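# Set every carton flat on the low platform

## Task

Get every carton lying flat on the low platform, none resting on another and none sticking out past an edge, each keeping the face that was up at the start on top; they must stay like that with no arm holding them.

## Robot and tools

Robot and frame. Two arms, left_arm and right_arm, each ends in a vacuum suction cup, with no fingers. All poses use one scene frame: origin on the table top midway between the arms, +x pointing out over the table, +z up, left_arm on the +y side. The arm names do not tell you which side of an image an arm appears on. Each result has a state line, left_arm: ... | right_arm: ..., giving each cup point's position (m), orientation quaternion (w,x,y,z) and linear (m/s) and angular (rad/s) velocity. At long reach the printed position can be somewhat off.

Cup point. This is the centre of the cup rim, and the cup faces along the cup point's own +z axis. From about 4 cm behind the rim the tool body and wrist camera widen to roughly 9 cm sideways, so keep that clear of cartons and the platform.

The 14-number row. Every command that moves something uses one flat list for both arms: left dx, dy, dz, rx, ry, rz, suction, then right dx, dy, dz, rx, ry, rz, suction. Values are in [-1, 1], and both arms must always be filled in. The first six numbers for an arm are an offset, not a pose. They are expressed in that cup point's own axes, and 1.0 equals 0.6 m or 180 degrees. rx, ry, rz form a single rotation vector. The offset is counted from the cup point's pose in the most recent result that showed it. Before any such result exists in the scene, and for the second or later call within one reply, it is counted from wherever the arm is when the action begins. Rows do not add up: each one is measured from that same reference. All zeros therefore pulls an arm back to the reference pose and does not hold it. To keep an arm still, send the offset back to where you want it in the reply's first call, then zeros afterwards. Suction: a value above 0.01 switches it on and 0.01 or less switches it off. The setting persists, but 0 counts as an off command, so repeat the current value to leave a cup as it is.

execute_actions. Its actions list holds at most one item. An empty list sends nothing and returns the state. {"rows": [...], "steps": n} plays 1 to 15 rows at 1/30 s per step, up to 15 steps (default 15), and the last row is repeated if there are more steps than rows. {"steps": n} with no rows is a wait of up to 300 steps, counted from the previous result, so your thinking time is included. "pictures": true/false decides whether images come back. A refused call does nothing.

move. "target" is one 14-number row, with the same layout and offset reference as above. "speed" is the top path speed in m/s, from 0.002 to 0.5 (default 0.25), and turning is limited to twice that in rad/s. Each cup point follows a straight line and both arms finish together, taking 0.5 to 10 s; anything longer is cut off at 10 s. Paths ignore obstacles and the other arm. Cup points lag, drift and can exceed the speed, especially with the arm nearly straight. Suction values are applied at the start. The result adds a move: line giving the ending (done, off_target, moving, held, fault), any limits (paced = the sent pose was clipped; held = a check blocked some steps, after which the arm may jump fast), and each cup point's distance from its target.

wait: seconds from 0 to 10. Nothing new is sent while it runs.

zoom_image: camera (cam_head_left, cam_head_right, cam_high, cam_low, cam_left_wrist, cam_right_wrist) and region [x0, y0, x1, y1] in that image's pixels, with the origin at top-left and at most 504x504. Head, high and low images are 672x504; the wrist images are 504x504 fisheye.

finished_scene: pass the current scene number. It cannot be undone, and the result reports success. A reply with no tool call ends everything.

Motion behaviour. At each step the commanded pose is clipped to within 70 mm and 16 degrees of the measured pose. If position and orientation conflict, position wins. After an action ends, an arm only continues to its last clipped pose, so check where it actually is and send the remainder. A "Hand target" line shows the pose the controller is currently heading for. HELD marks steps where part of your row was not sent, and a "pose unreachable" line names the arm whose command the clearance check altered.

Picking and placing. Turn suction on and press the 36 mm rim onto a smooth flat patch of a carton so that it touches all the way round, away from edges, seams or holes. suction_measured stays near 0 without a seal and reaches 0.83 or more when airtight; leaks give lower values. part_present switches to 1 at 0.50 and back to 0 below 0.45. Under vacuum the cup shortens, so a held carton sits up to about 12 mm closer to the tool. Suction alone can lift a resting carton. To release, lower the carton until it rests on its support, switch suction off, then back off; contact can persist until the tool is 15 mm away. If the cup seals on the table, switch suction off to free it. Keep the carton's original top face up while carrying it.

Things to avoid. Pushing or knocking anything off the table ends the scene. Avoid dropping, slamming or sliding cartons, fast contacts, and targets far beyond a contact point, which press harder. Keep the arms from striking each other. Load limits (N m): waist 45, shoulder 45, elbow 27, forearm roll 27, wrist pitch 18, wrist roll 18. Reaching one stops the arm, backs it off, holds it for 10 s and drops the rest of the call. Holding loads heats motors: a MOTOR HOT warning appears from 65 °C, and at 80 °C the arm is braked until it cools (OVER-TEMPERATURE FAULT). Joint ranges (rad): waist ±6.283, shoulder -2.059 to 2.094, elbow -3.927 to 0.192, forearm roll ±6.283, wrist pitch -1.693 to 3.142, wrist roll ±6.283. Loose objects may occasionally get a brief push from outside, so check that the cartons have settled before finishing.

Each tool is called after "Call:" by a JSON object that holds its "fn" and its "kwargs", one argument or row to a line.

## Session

Call:
{"fn": "execute_actions", "kwargs": {
  "actions": []
}}

Scene clock: 0.00 s of 8600.00 s.
left_arm: end_effector_position=(+0.4104, +0.4695, +0.2460) suction_measured=0.01 part_present=0 end_effector_quat_wxyz=(+0.004, -0.297, +0.955, +0.001) end_effector_velocity=(+0.000, -0.000, +0.001) end_effector_angular_velocity=(+0.000, -0.001, -0.000) | right_arm: end_effector_position=(+0.3554, -0.3519, +0.2435) suction_measured=0.00 part_present=0 end_effector_quat_wxyz=(-0.001, +0.279, +0.960, -0.000) end_effector_velocity=(+0.000, -0.000, +0.000) end_effector_angular_velocity=(+0.000, -0.000, +0.001)
Joint positions: left_arm=[-0.002 -0.267 -0.932  0.003  1.191  1.83 ] | right_arm=[-0.    -0.267 -0.927 -0.     1.197  2.878]
Joint velocities: left_arm=[-0.    -0.001 -0.    -0.    -0.     0.   ] | right_arm=[-0.     0.    -0.     0.    -0.    -0.001]
Motor temperatures (°C, as the motors report them): left_arm=[39 41 41 41 46 45] | right_arm=[44 43 44 41 40 42]
Hand target (left_arm): +0.410, +0.469, +0.246; +0.004, -0.297, +0.955, +0.001
Hand target (right_arm): +0.355, -0.352, +0.243; -0.001, +0.279, +0.960, -0.000

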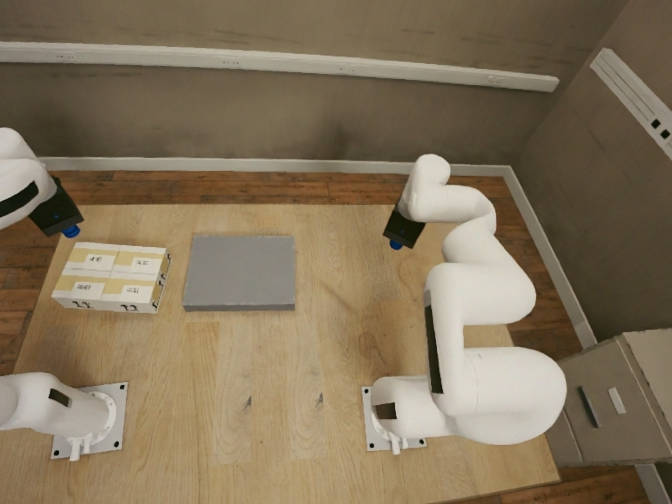

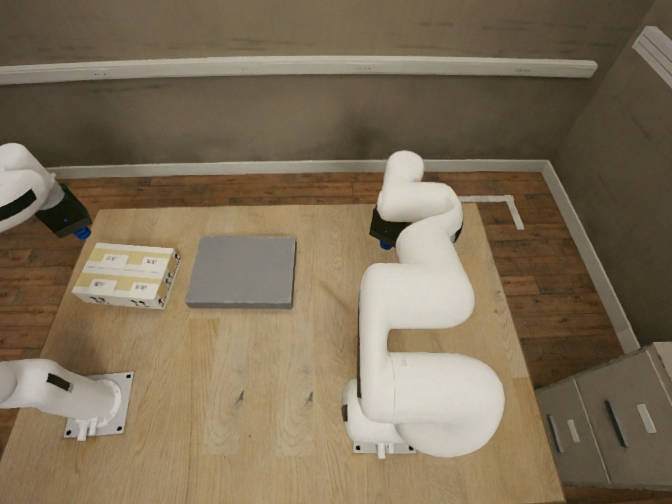

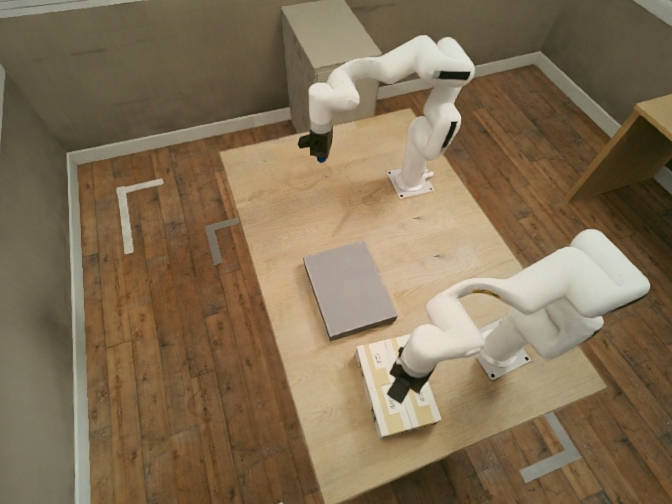

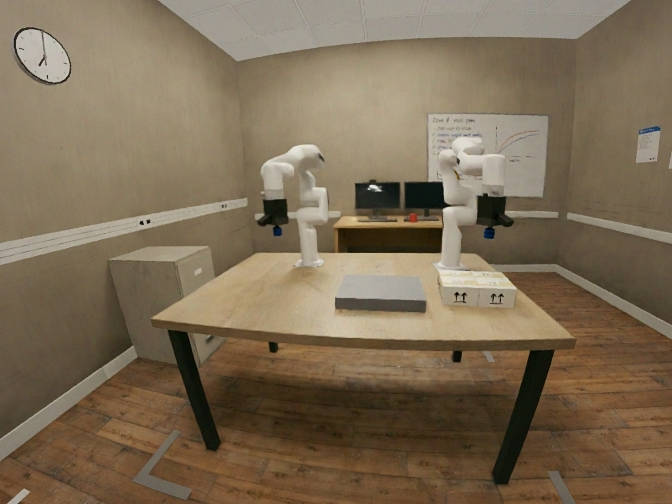

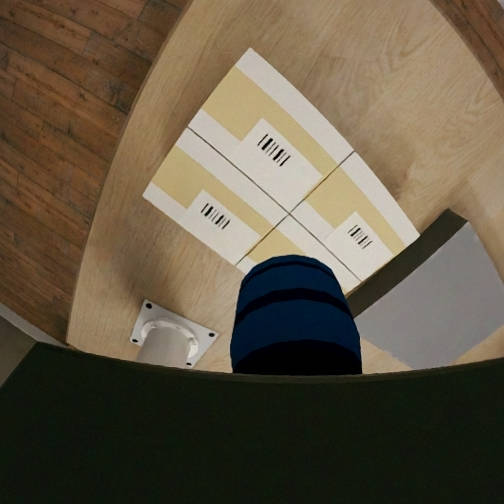

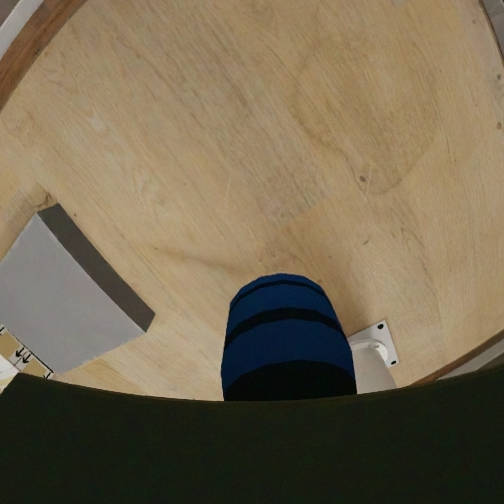

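Call:
{"fn": "move", "kwargs": {
  "target": [0,0,0,0,0,0.135,0,0,0,0,0,0,0,0],
  "speed": 0.4
}}

Scene clock: 19.43 s of 8600.00 s.
left_arm: end_effector_position=(+0.4104, +0.4695, +0.2460) suction_measured=0.01 part_present=0 end_effector_quat_wxyz=(+0.004, -0.089, +0.996, +0.002) end_effector_velocity=(+0.000, -0.000, +0.000) end_effector_angular_velocity=(-0.001, -0.000, -0.007) | right_arm: end_effector_position=(+0.3554, -0.3519, +0.2435) suction_measured=0.00 part_present=0 end_effector_quat_wxyz=(-0.001, +0.279, +0.960, -0.000) end_effector_velocity=(-0.000, +0.000, +0.000) end_effector_angular_velocity=(+0.000, +0.000, +0.000)
Joint positions: left_arm=[-0.002 -0.267 -0.932  0.004  1.191  2.254] | right_arm=[-0.    -0.267 -0.927 -0.     1.197  2.878]
Joint velocities: left_arm=[-0.001  0.    -0.001 -0.001  0.     0.007] | right_arm=[ 0.    -0.    -0.     0.     0.001  0.   ]
Motor temperatures (°C, as the motors report them): left_arm=[39 42 47 41 46 45] | right_arm=[44 44 49 41 40 42]
Hand target (left_arm): +0.410, +0.469, +0.246; +0.004, -0.089, +0.996, +0.002
Hand target (right_arm): +0.355, -0.352, +0.243; -0.001, +0.279, +0.960, -0.000
Off the commanded pose (left_arm): 0.000 m, 0 deg.
Off the commanded pose (right_arm): 0.000 m, 0 deg.
After step 90, 15.43 s passed at rest.
move: done

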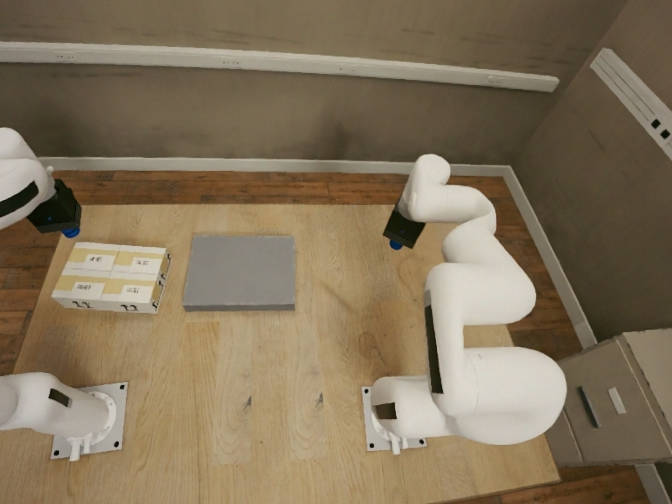

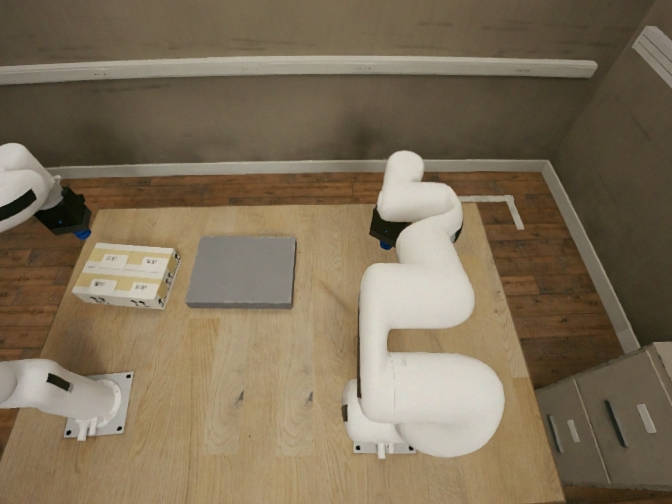

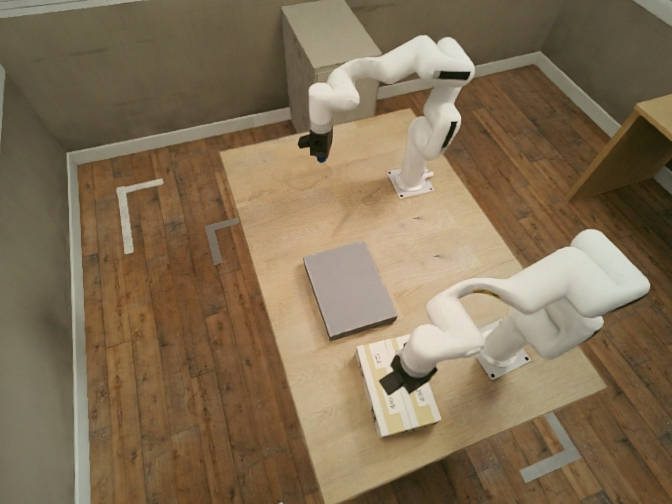

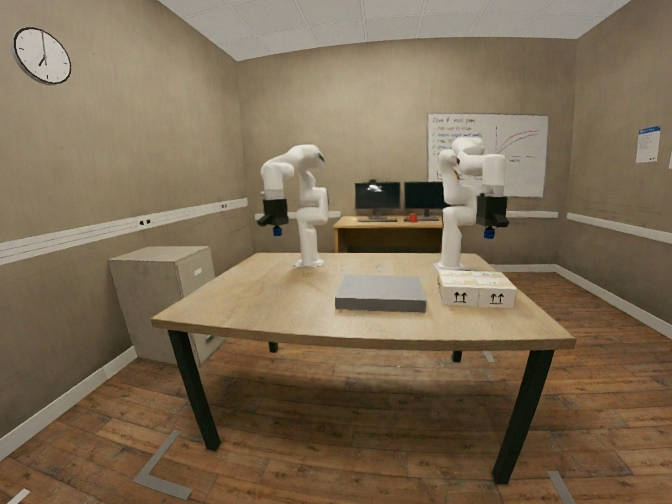

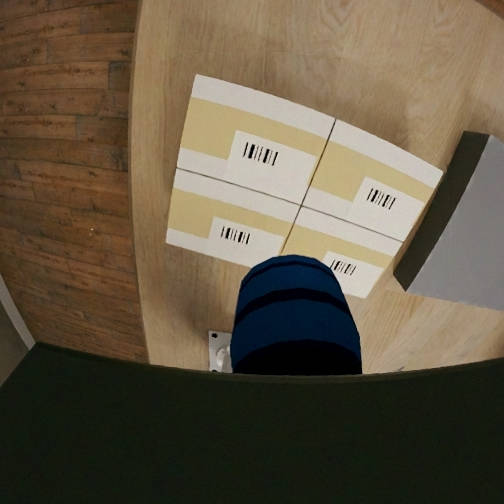

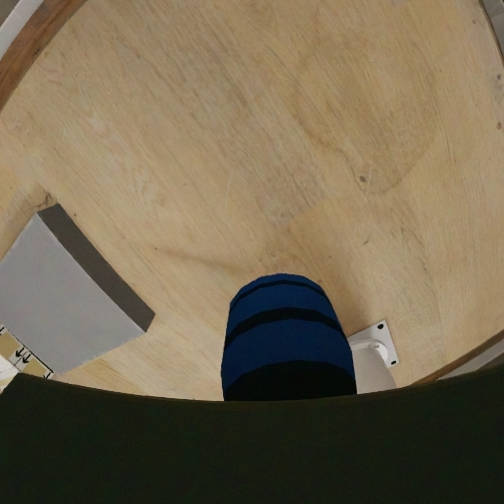

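Call:
{"fn": "move", "kwargs": {
  "target": [0,0,0,0,0,0.10,0,0,0,0,0,0,0,0],
  "speed": 0.4
}}

Call:
{"fn": "move", "kwargs": {
  "target": [0,-0.07,0.1,0,0,0,0,0,0,0,0,0,0,0]
}}

Scene clock: 28.67 s of 8600.00 s.
left_arm: end_effector_position=(+0.4104, +0.4695, +0.2460) suction_measured=0.01 part_present=0 end_effector_quat_wxyz=(+0.004, +0.067, +0.998, +0.002) end_effector_velocity=(-0.000, +0.000, -0.000) end_effector_angular_velocity=(-0.001, +0.000, -0.004) | right_arm: end_effector_position=(+0.3554, -0.3519, +0.2435) suction_measured=0.00 part_present=0 end_effector_quat_wxyz=(-0.001, +0.279, +0.960, -0.000) end_effector_velocity=(+0.000, -0.000, -0.000) end_effector_angular_velocity=(+0.000, +0.000, -0.000)
Joint positions: left_arm=[-0.002 -0.267 -0.932  0.004  1.191  2.567] | right_arm=[-0.    -0.267 -0.927 -0.     1.197  2.878]
Joint velocities: left_arm=[ 0.002  0.    -0.    -0.001  0.     0.006] | right_arm=[-0.  0.  0.  0. -0. -0.]
Motor temperatures (°C, as the motors report them): left_arm=[39 42 48 41 46 45] | right_arm=[44 44 51 41 40 42]
Hand target (left_arm): +0.410, +0.469, +0.246; +0.004, +0.067, +0.998, +0.002
Hand target (right_arm): +0.355, -0.352, +0.243; -0.001, +0.279, +0.960, -0.000
Off the commanded pose (left_arm): 0.000 m, 0 deg.
Off the commanded pose (right_arm): 0.000 m, 0 deg.
After step 90, 5.37 s passed at rest.
move: done

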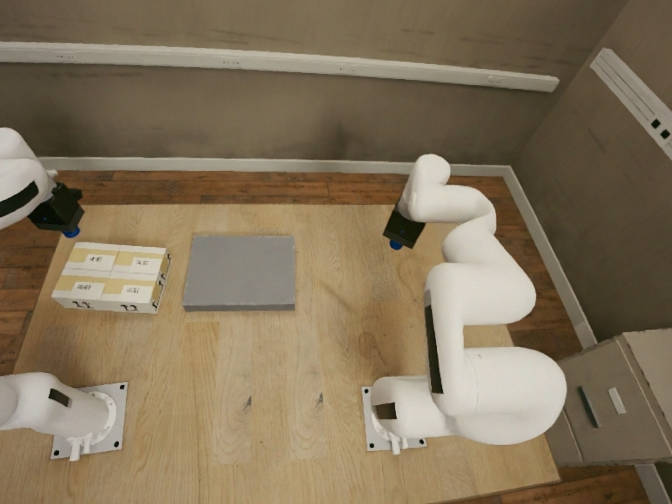

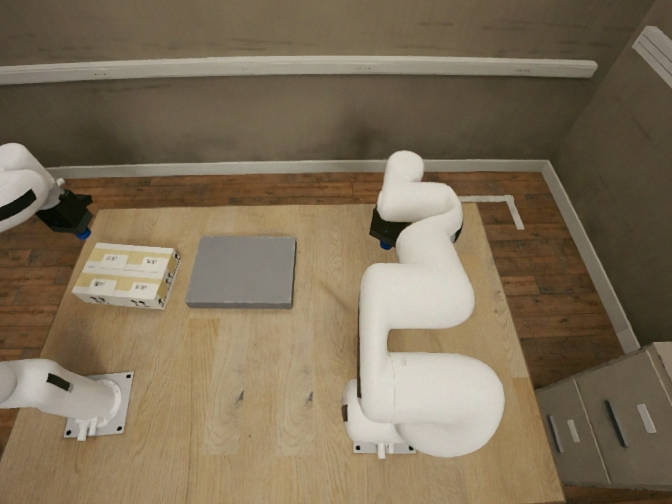

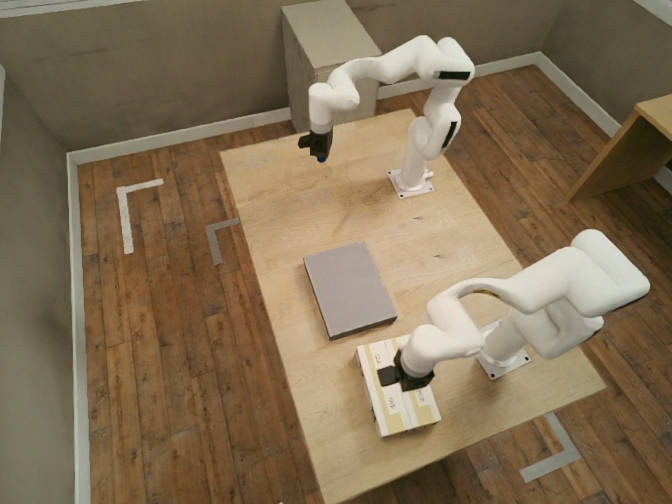

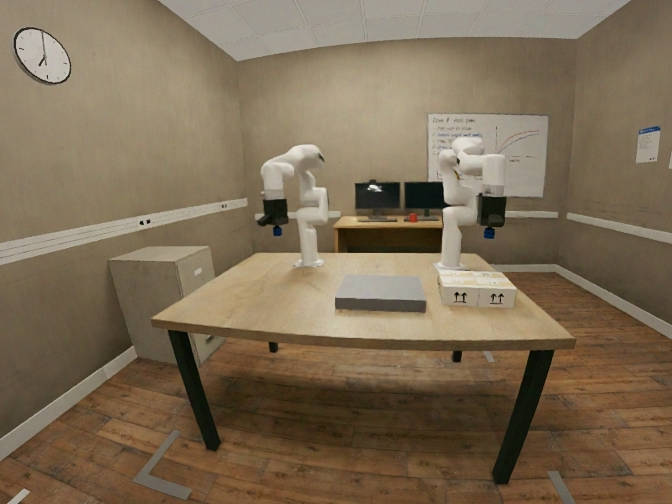

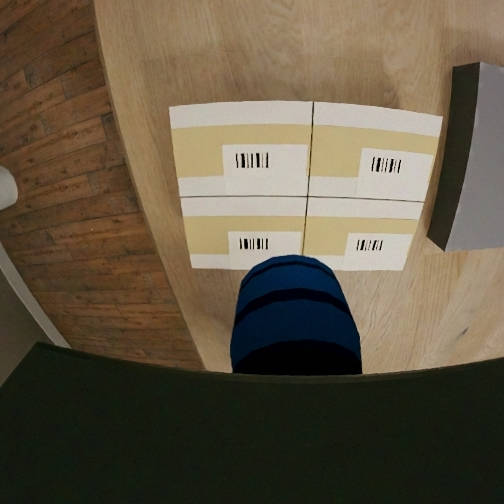

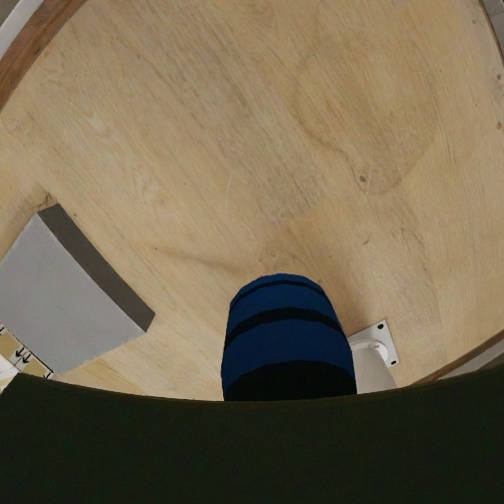

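Scene clock: 29.50 s of 8600.00 s.
left_arm: end_effector_position=(+0.4054, +0.4277, +0.1865) suction_measured=0.01 part_present=0 end_effector_quat_wxyz=(+0.005, +0.067, +0.998, +0.002) end_effector_velocity=(-0.002, -0.000, -0.004) end_effector_angular_velocity=(+0.000, +0.006, +0.000) | right_arm: end_effector_position=(+0.3554, -0.3519, +0.2435) suction_measured=0.00 part_present=0 end_effector_quat_wxyz=(-0.001, +0.279, +0.960, -0.000) end_effector_velocity=(-0.000, -0.000, -0.000) end_effector_angular_velocity=(+0.000, +0.000, -0.001)
Joint positions: left_arm=[-0.106 -0.239 -0.783  0.004  1.013  2.463] | right_arm=[-0.    -0.267 -0.927 -0.     1.197  2.878]
Joint velocities: left_arm=[-0.001  0.002  0.007  0.    -0.003 -0.002] | right_arm=[-0.     0.    -0.     0.     0.     0.001]
Motor temperatures (°C, as the motors report them): left_arm=[39 42 48 41 46 45] | right_arm=[44 44 51 41 40 42]
Hand target (left_arm): +0.405, +0.428, +0.186; +0.004, +0.067, +0.998, +0.002
Hand target (right_arm): +0.355, -0.352, +0.243; -0.001, +0.279, +0.960, -0.000
Off the commanded pose (left_arm): 0.001 m, 0 deg.
Off the commanded pose (right_arm): 0.000 m, 0 deg.
move: done

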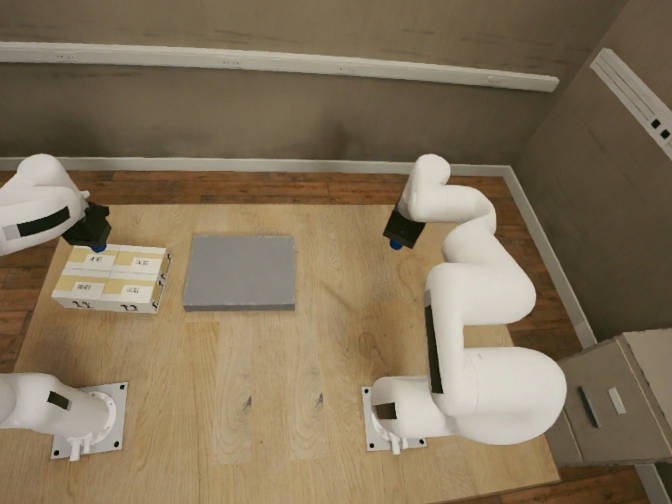

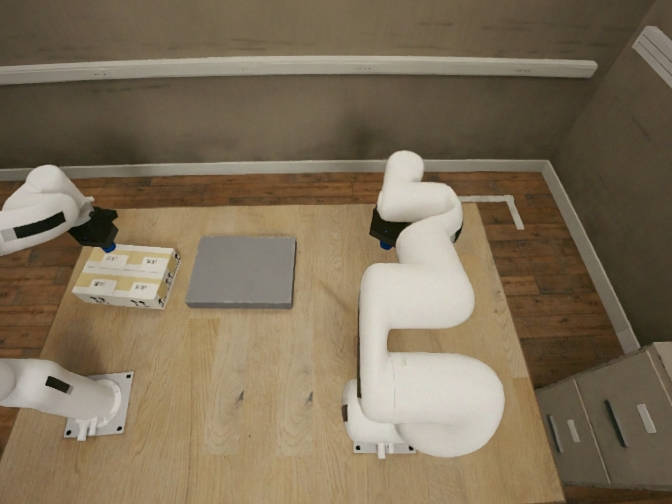

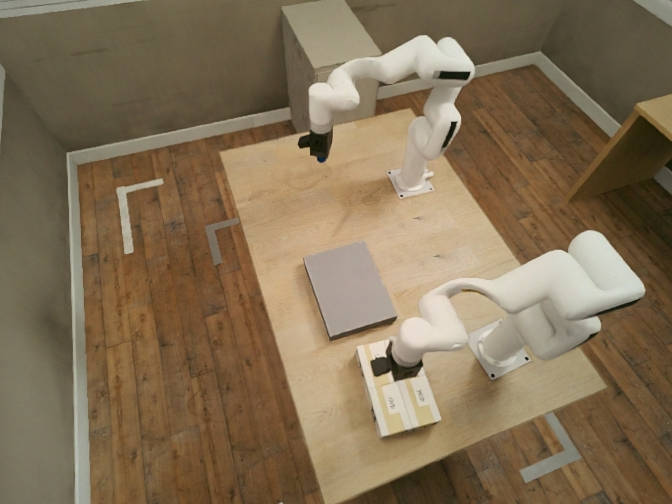

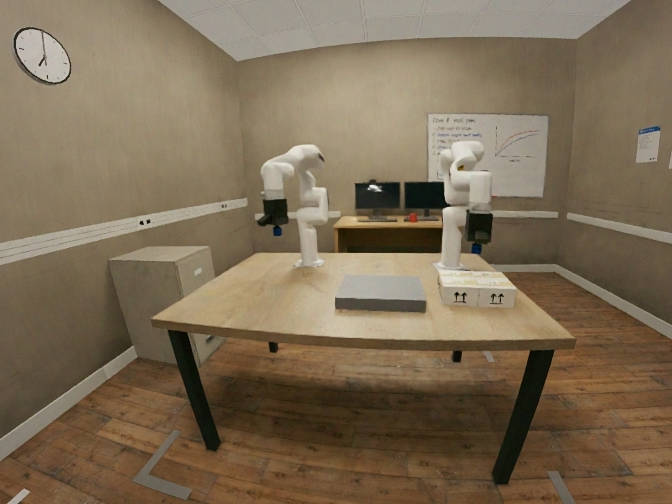

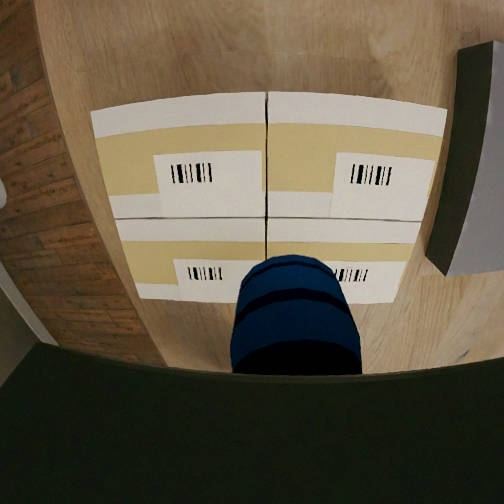

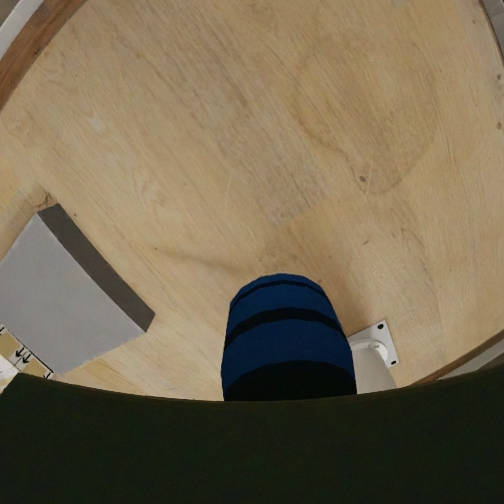

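Call:
{"fn": "move", "kwargs": {
  "target": [0.075,-0.052,0.13,0,0,0,0,0,0,0,0,0,0,0]
}}

Scene clock: 35.23 s of 8600.00 s.
left_arm: end_effector_position=(+0.3577, +0.4025, +0.1087) suction_measured=0.01 part_present=0 end_effector_quat_wxyz=(+0.005, +0.068, +0.998, +0.001) end_effector_velocity=(-0.004, +0.000, -0.004) end_effector_angular_velocity=(+0.001, +0.010, +0.000) | right_arm: end_effector_position=(+0.3554, -0.3519, +0.2435) suction_measured=0.00 part_present=0 end_effector_quat_wxyz=(-0.001, +0.279, +0.960, -0.000) end_effector_velocity=(-0.000, +0.000, -0.000) end_effector_angular_velocity=(+0.000, +0.000, +0.000)
Joint positions: left_arm=[-0.181 -0.271 -0.507  0.004  0.767  2.387] | right_arm=[-0.    -0.267 -0.927 -0.     1.197  2.878]
Joint velocities: left_arm=[-0.     0.002  0.01   0.    -0.002 -0.001] | right_arm=[ 0.    -0.     0.001  0.    -0.    -0.   ]
Motor temperatures (°C, as the motors report them): left_arm=[39 42 49 41 46 45] | right_arm=[44 44 51 41 40 42]
Hand target (left_arm): +0.357, +0.402, +0.108; +0.005, +0.068, +0.998, +0.001
Hand target (right_arm): +0.355, -0.352, +0.243; -0.001, +0.279, +0.960, -0.000
Off the commanded pose (left_arm): 0.001 m, 0 deg.
Off the commanded pose (right_arm): 0.000 m, 0 deg.
After step 90, 1.87 s passed at rest.
move: done

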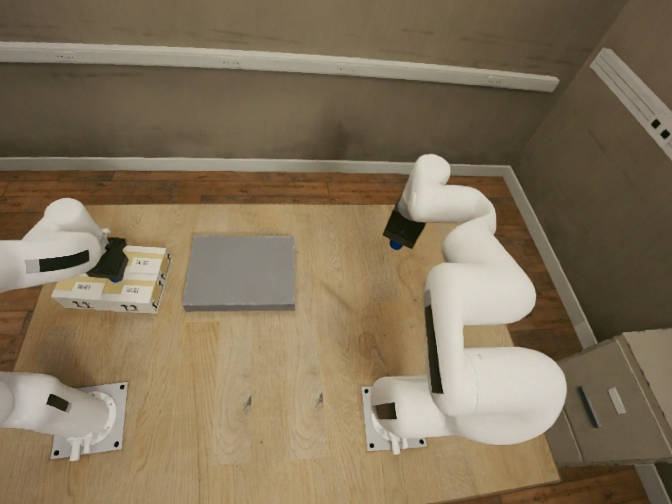

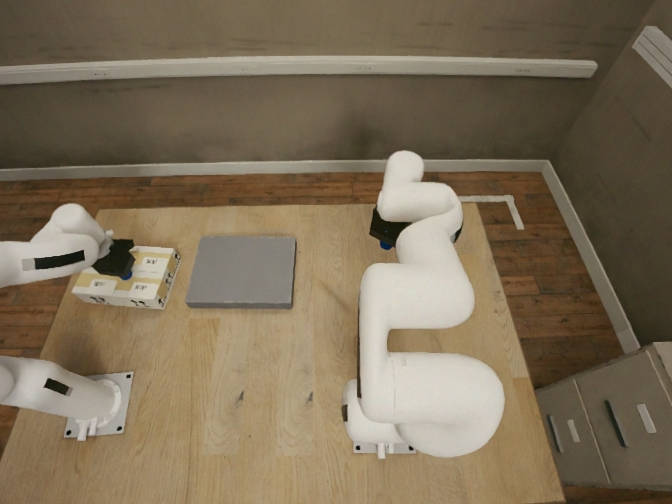

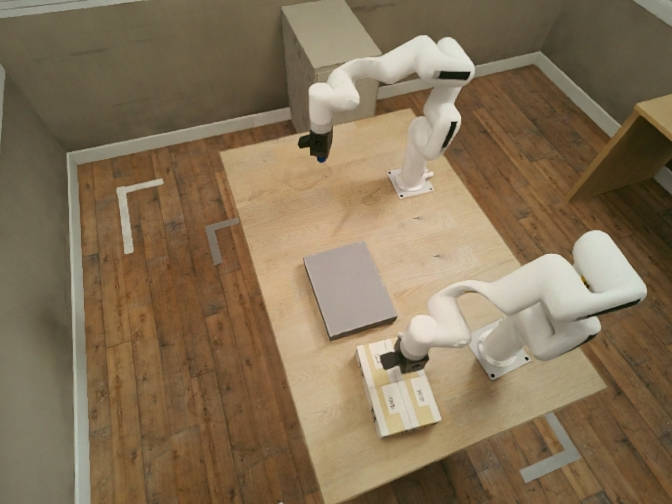

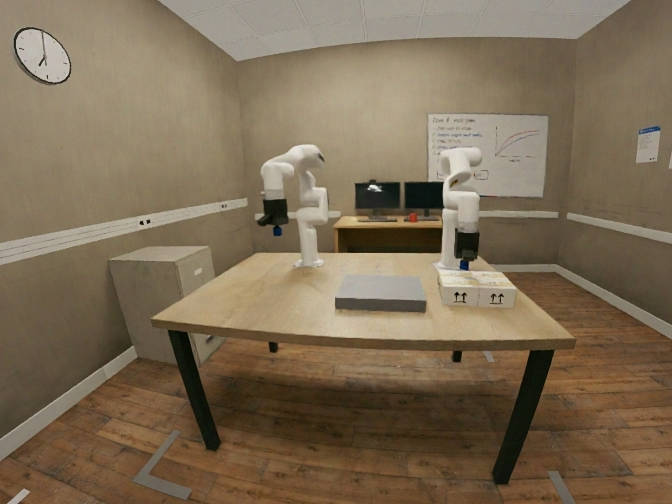

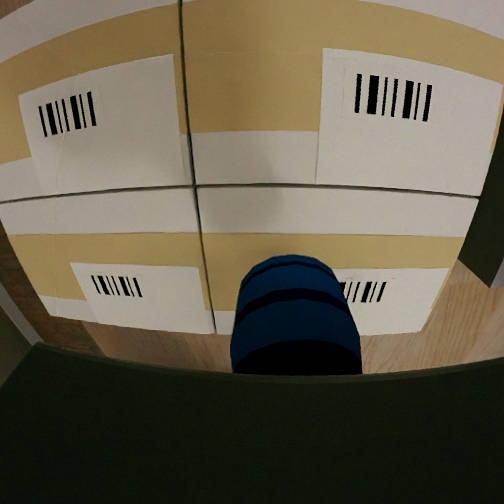

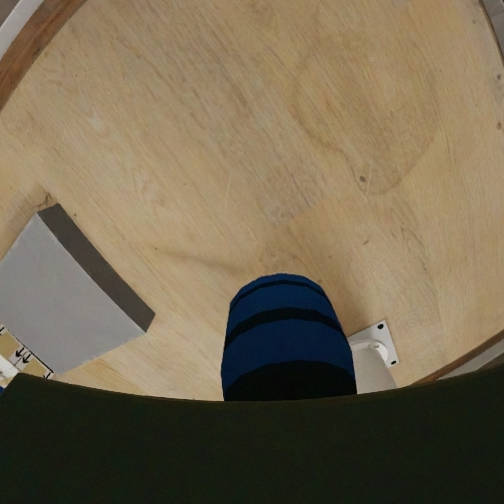

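Call:
{"fn": "move", "kwargs": {
  "target": [0.04,-0.05,0.035,0,0,0,0,0,0,0,0,0,0,0],
  "speed": 0.1
}}

Scene clock: 40.27 s of 8600.00 s.
left_arm: end_effector_position=(+0.3303, +0.3758, +0.0877) suction_measured=0.01 part_present=0 end_effector_quat_wxyz=(+0.006, +0.068, +0.998, +0.001) end_effector_velocity=(-0.001, +0.000, -0.002) end_effector_angular_velocity=(+0.001, +0.003, +0.001) | right_arm: end_effector_position=(+0.3554, -0.3519, +0.2435) suction_measured=0.00 part_present=0 end_effector_quat_wxyz=(-0.001, +0.279, +0.960, -0.000) end_effector_velocity=(-0.000, -0.000, -0.000) end_effector_angular_velocity=(-0.000, +0.000, -0.000)
Joint positions: left_arm=[-0.271 -0.305 -0.404  0.004  0.698  2.297] | right_arm=[-0.    -0.267 -0.927 -0.     1.197  2.878]
Joint velocities: left_arm=[-0.001  0.002  0.004  0.001 -0.003 -0.003] | right_arm=[-0. -0.  0. -0.  0.  0.]
Motor temperatures (°C, as the motors report them): left_arm=[39 42 49 41 46 45] | right_arm=[44 44 51 41 40 42]
Hand target (left_arm): +0.330, +0.376, +0.088; +0.005, +0.068, +0.998, +0.001
Hand target (right_arm): +0.355, -0.352, +0.243; -0.001, +0.279, +0.960, -0.000
Off the commanded pose (left_arm): 0.001 m, 0 deg.
Off the commanded pose (right_arm): 0.000 m, 0 deg.
After step 90, 1.23 s passed at rest.
move: done

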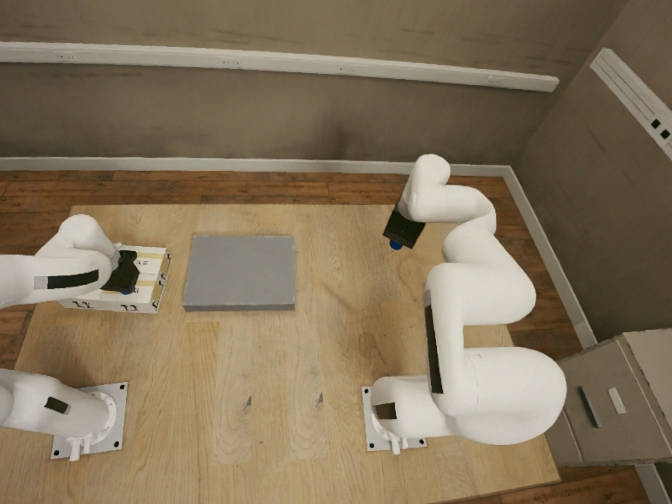

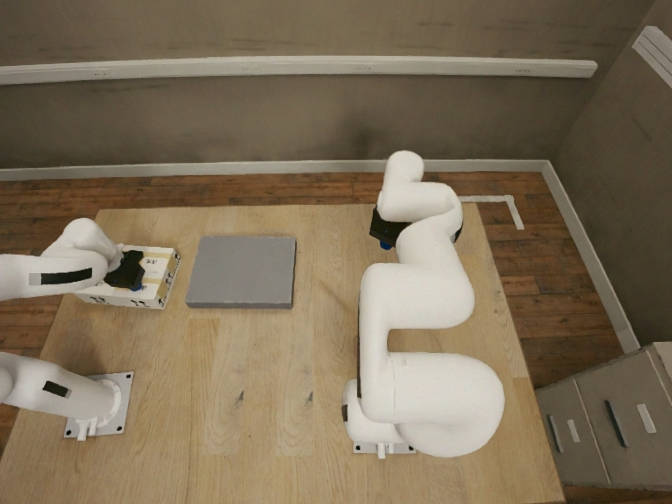

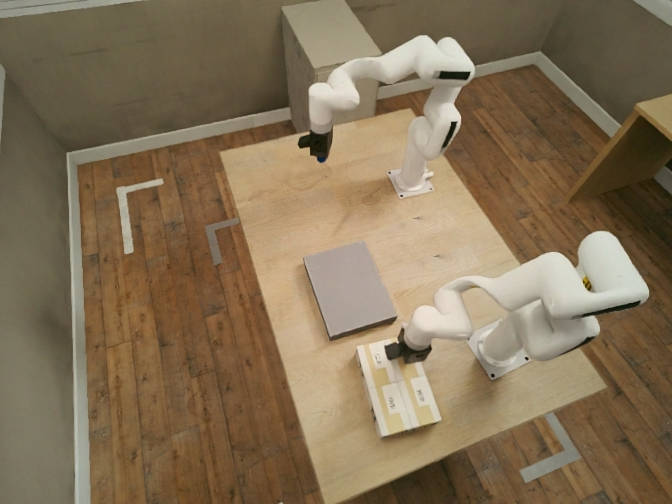

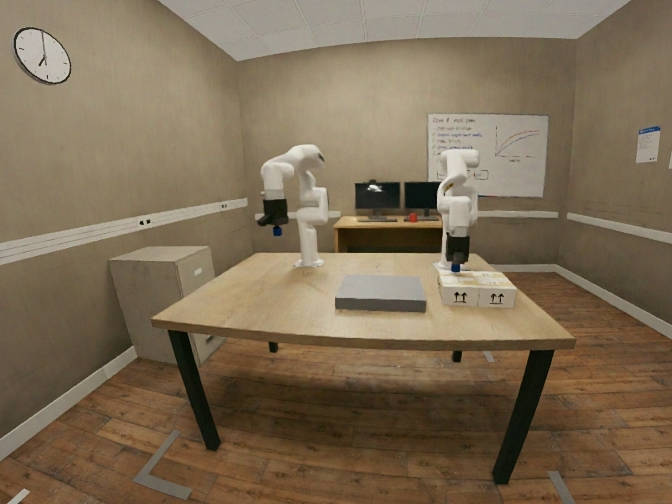

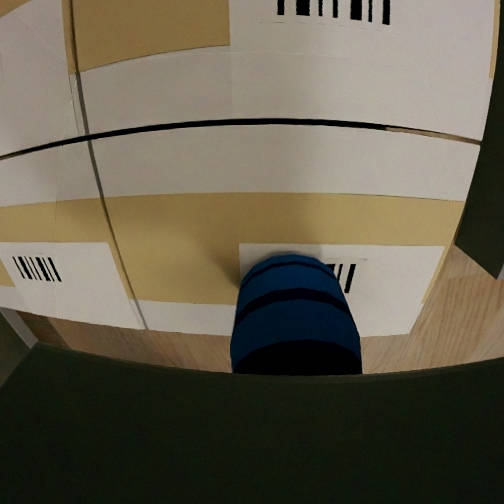

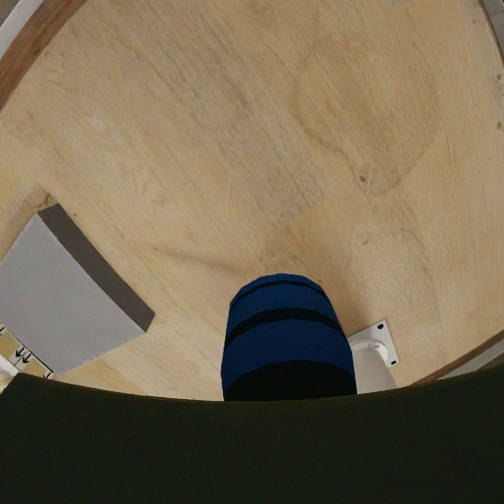

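Call:
{"fn": "move", "kwargs": {
  "target": [0,-0.018,0.062,0,0,0,1,0,0,0,0,0,0,0],
  "speed": 0.04
}}

Scene clock: 44.47 s of 8600.00 s.
left_arm: end_effector_position=(+0.3423, +0.3621, +0.0629) suction_measured=1.00 part_present=1 end_effector_quat_wxyz=(+0.024, +0.067, +0.997, -0.003) end_effector_velocity=(+0.001, +0.000, -0.000) end_effector_angular_velocity=(+0.000, +0.001, +0.001) | right_arm: end_effector_position=(+0.3554, -0.3519, +0.2435) suction_measured=0.00 part_present=0 end_effector_quat_wxyz=(-0.001, +0.279, +0.960, -0.000) end_effector_velocity=(-0.000, +0.000, +0.000) end_effector_angular_velocity=(-0.000, -0.000, +0.000)
Joint positions: left_arm=[-0.303 -0.2   -0.398  0.005  0.551  2.264] | right_arm=[-0.    -0.267 -0.927 -0.     1.197  2.878]
Joint velocities: left_arm=[ 0.001  0.003 -0.002 -0.     0.     0.   ] | right_arm=[ 0. -0. -0. -0.  0. -0.]
Motor temperatures (°C, as the motors report them): left_arm=[39 42 48 41 46 45] | right_arm=[44 44 52 41 40 42]
Hand target (left_arm): +0.329, +0.365, +0.051; +0.006, +0.068, +0.998, +0.000
Hand target (right_arm): +0.355, -0.352, +0.243; -0.001, +0.279, +0.960, -0.000
Off the commanded pose (left_arm): 0.018 m, 2 deg.
Off the commanded pose (right_arm): 0.000 m, 0 deg.
move: off_target (left_arm)

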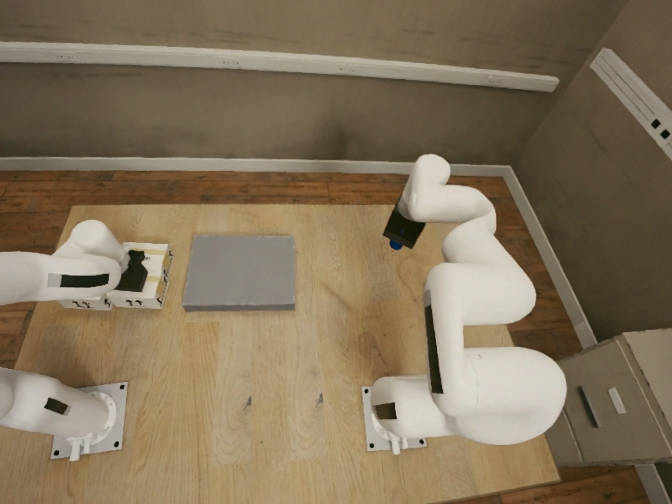

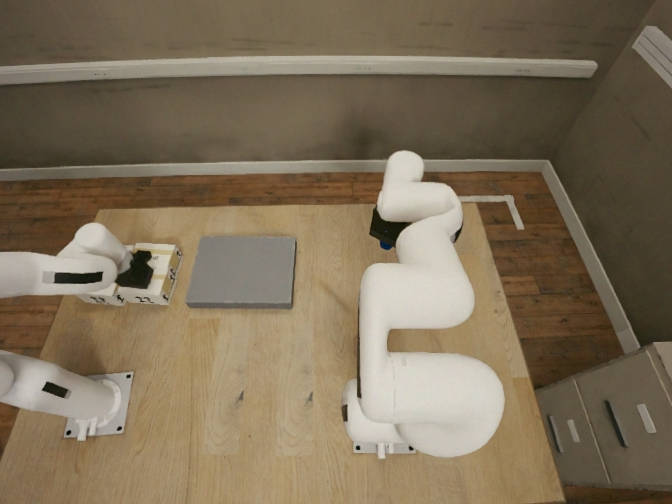

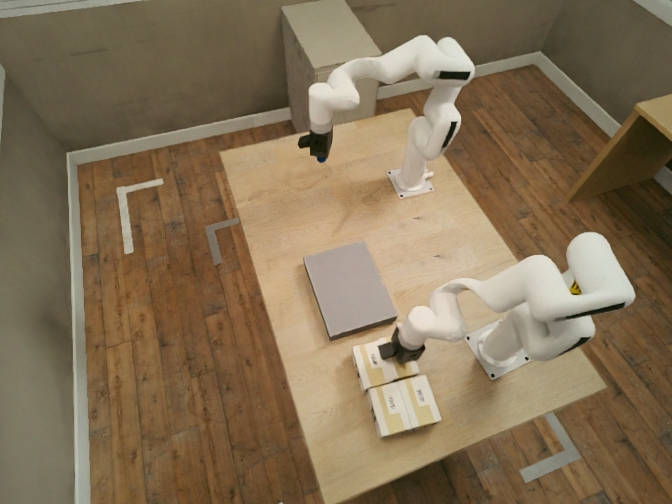

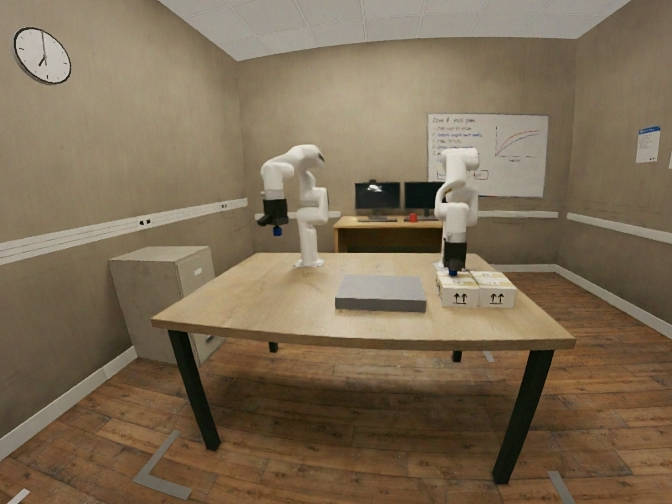

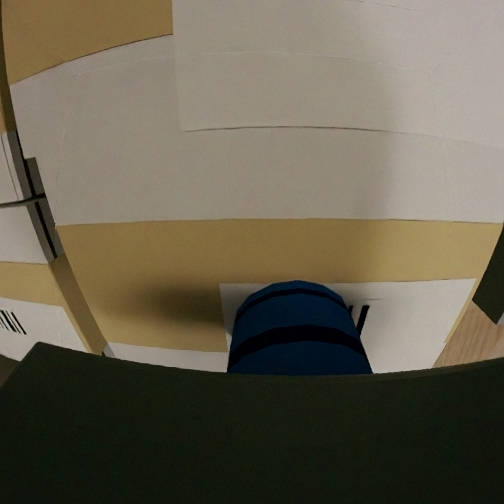

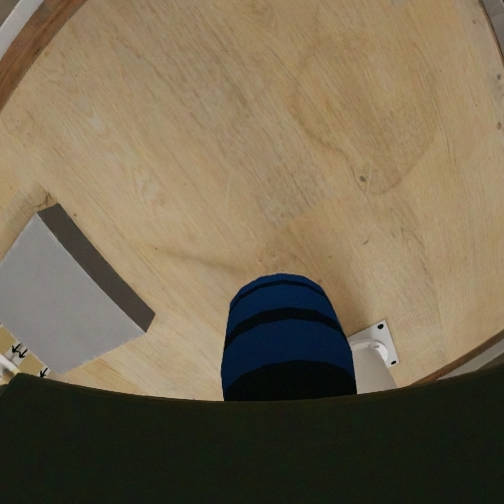

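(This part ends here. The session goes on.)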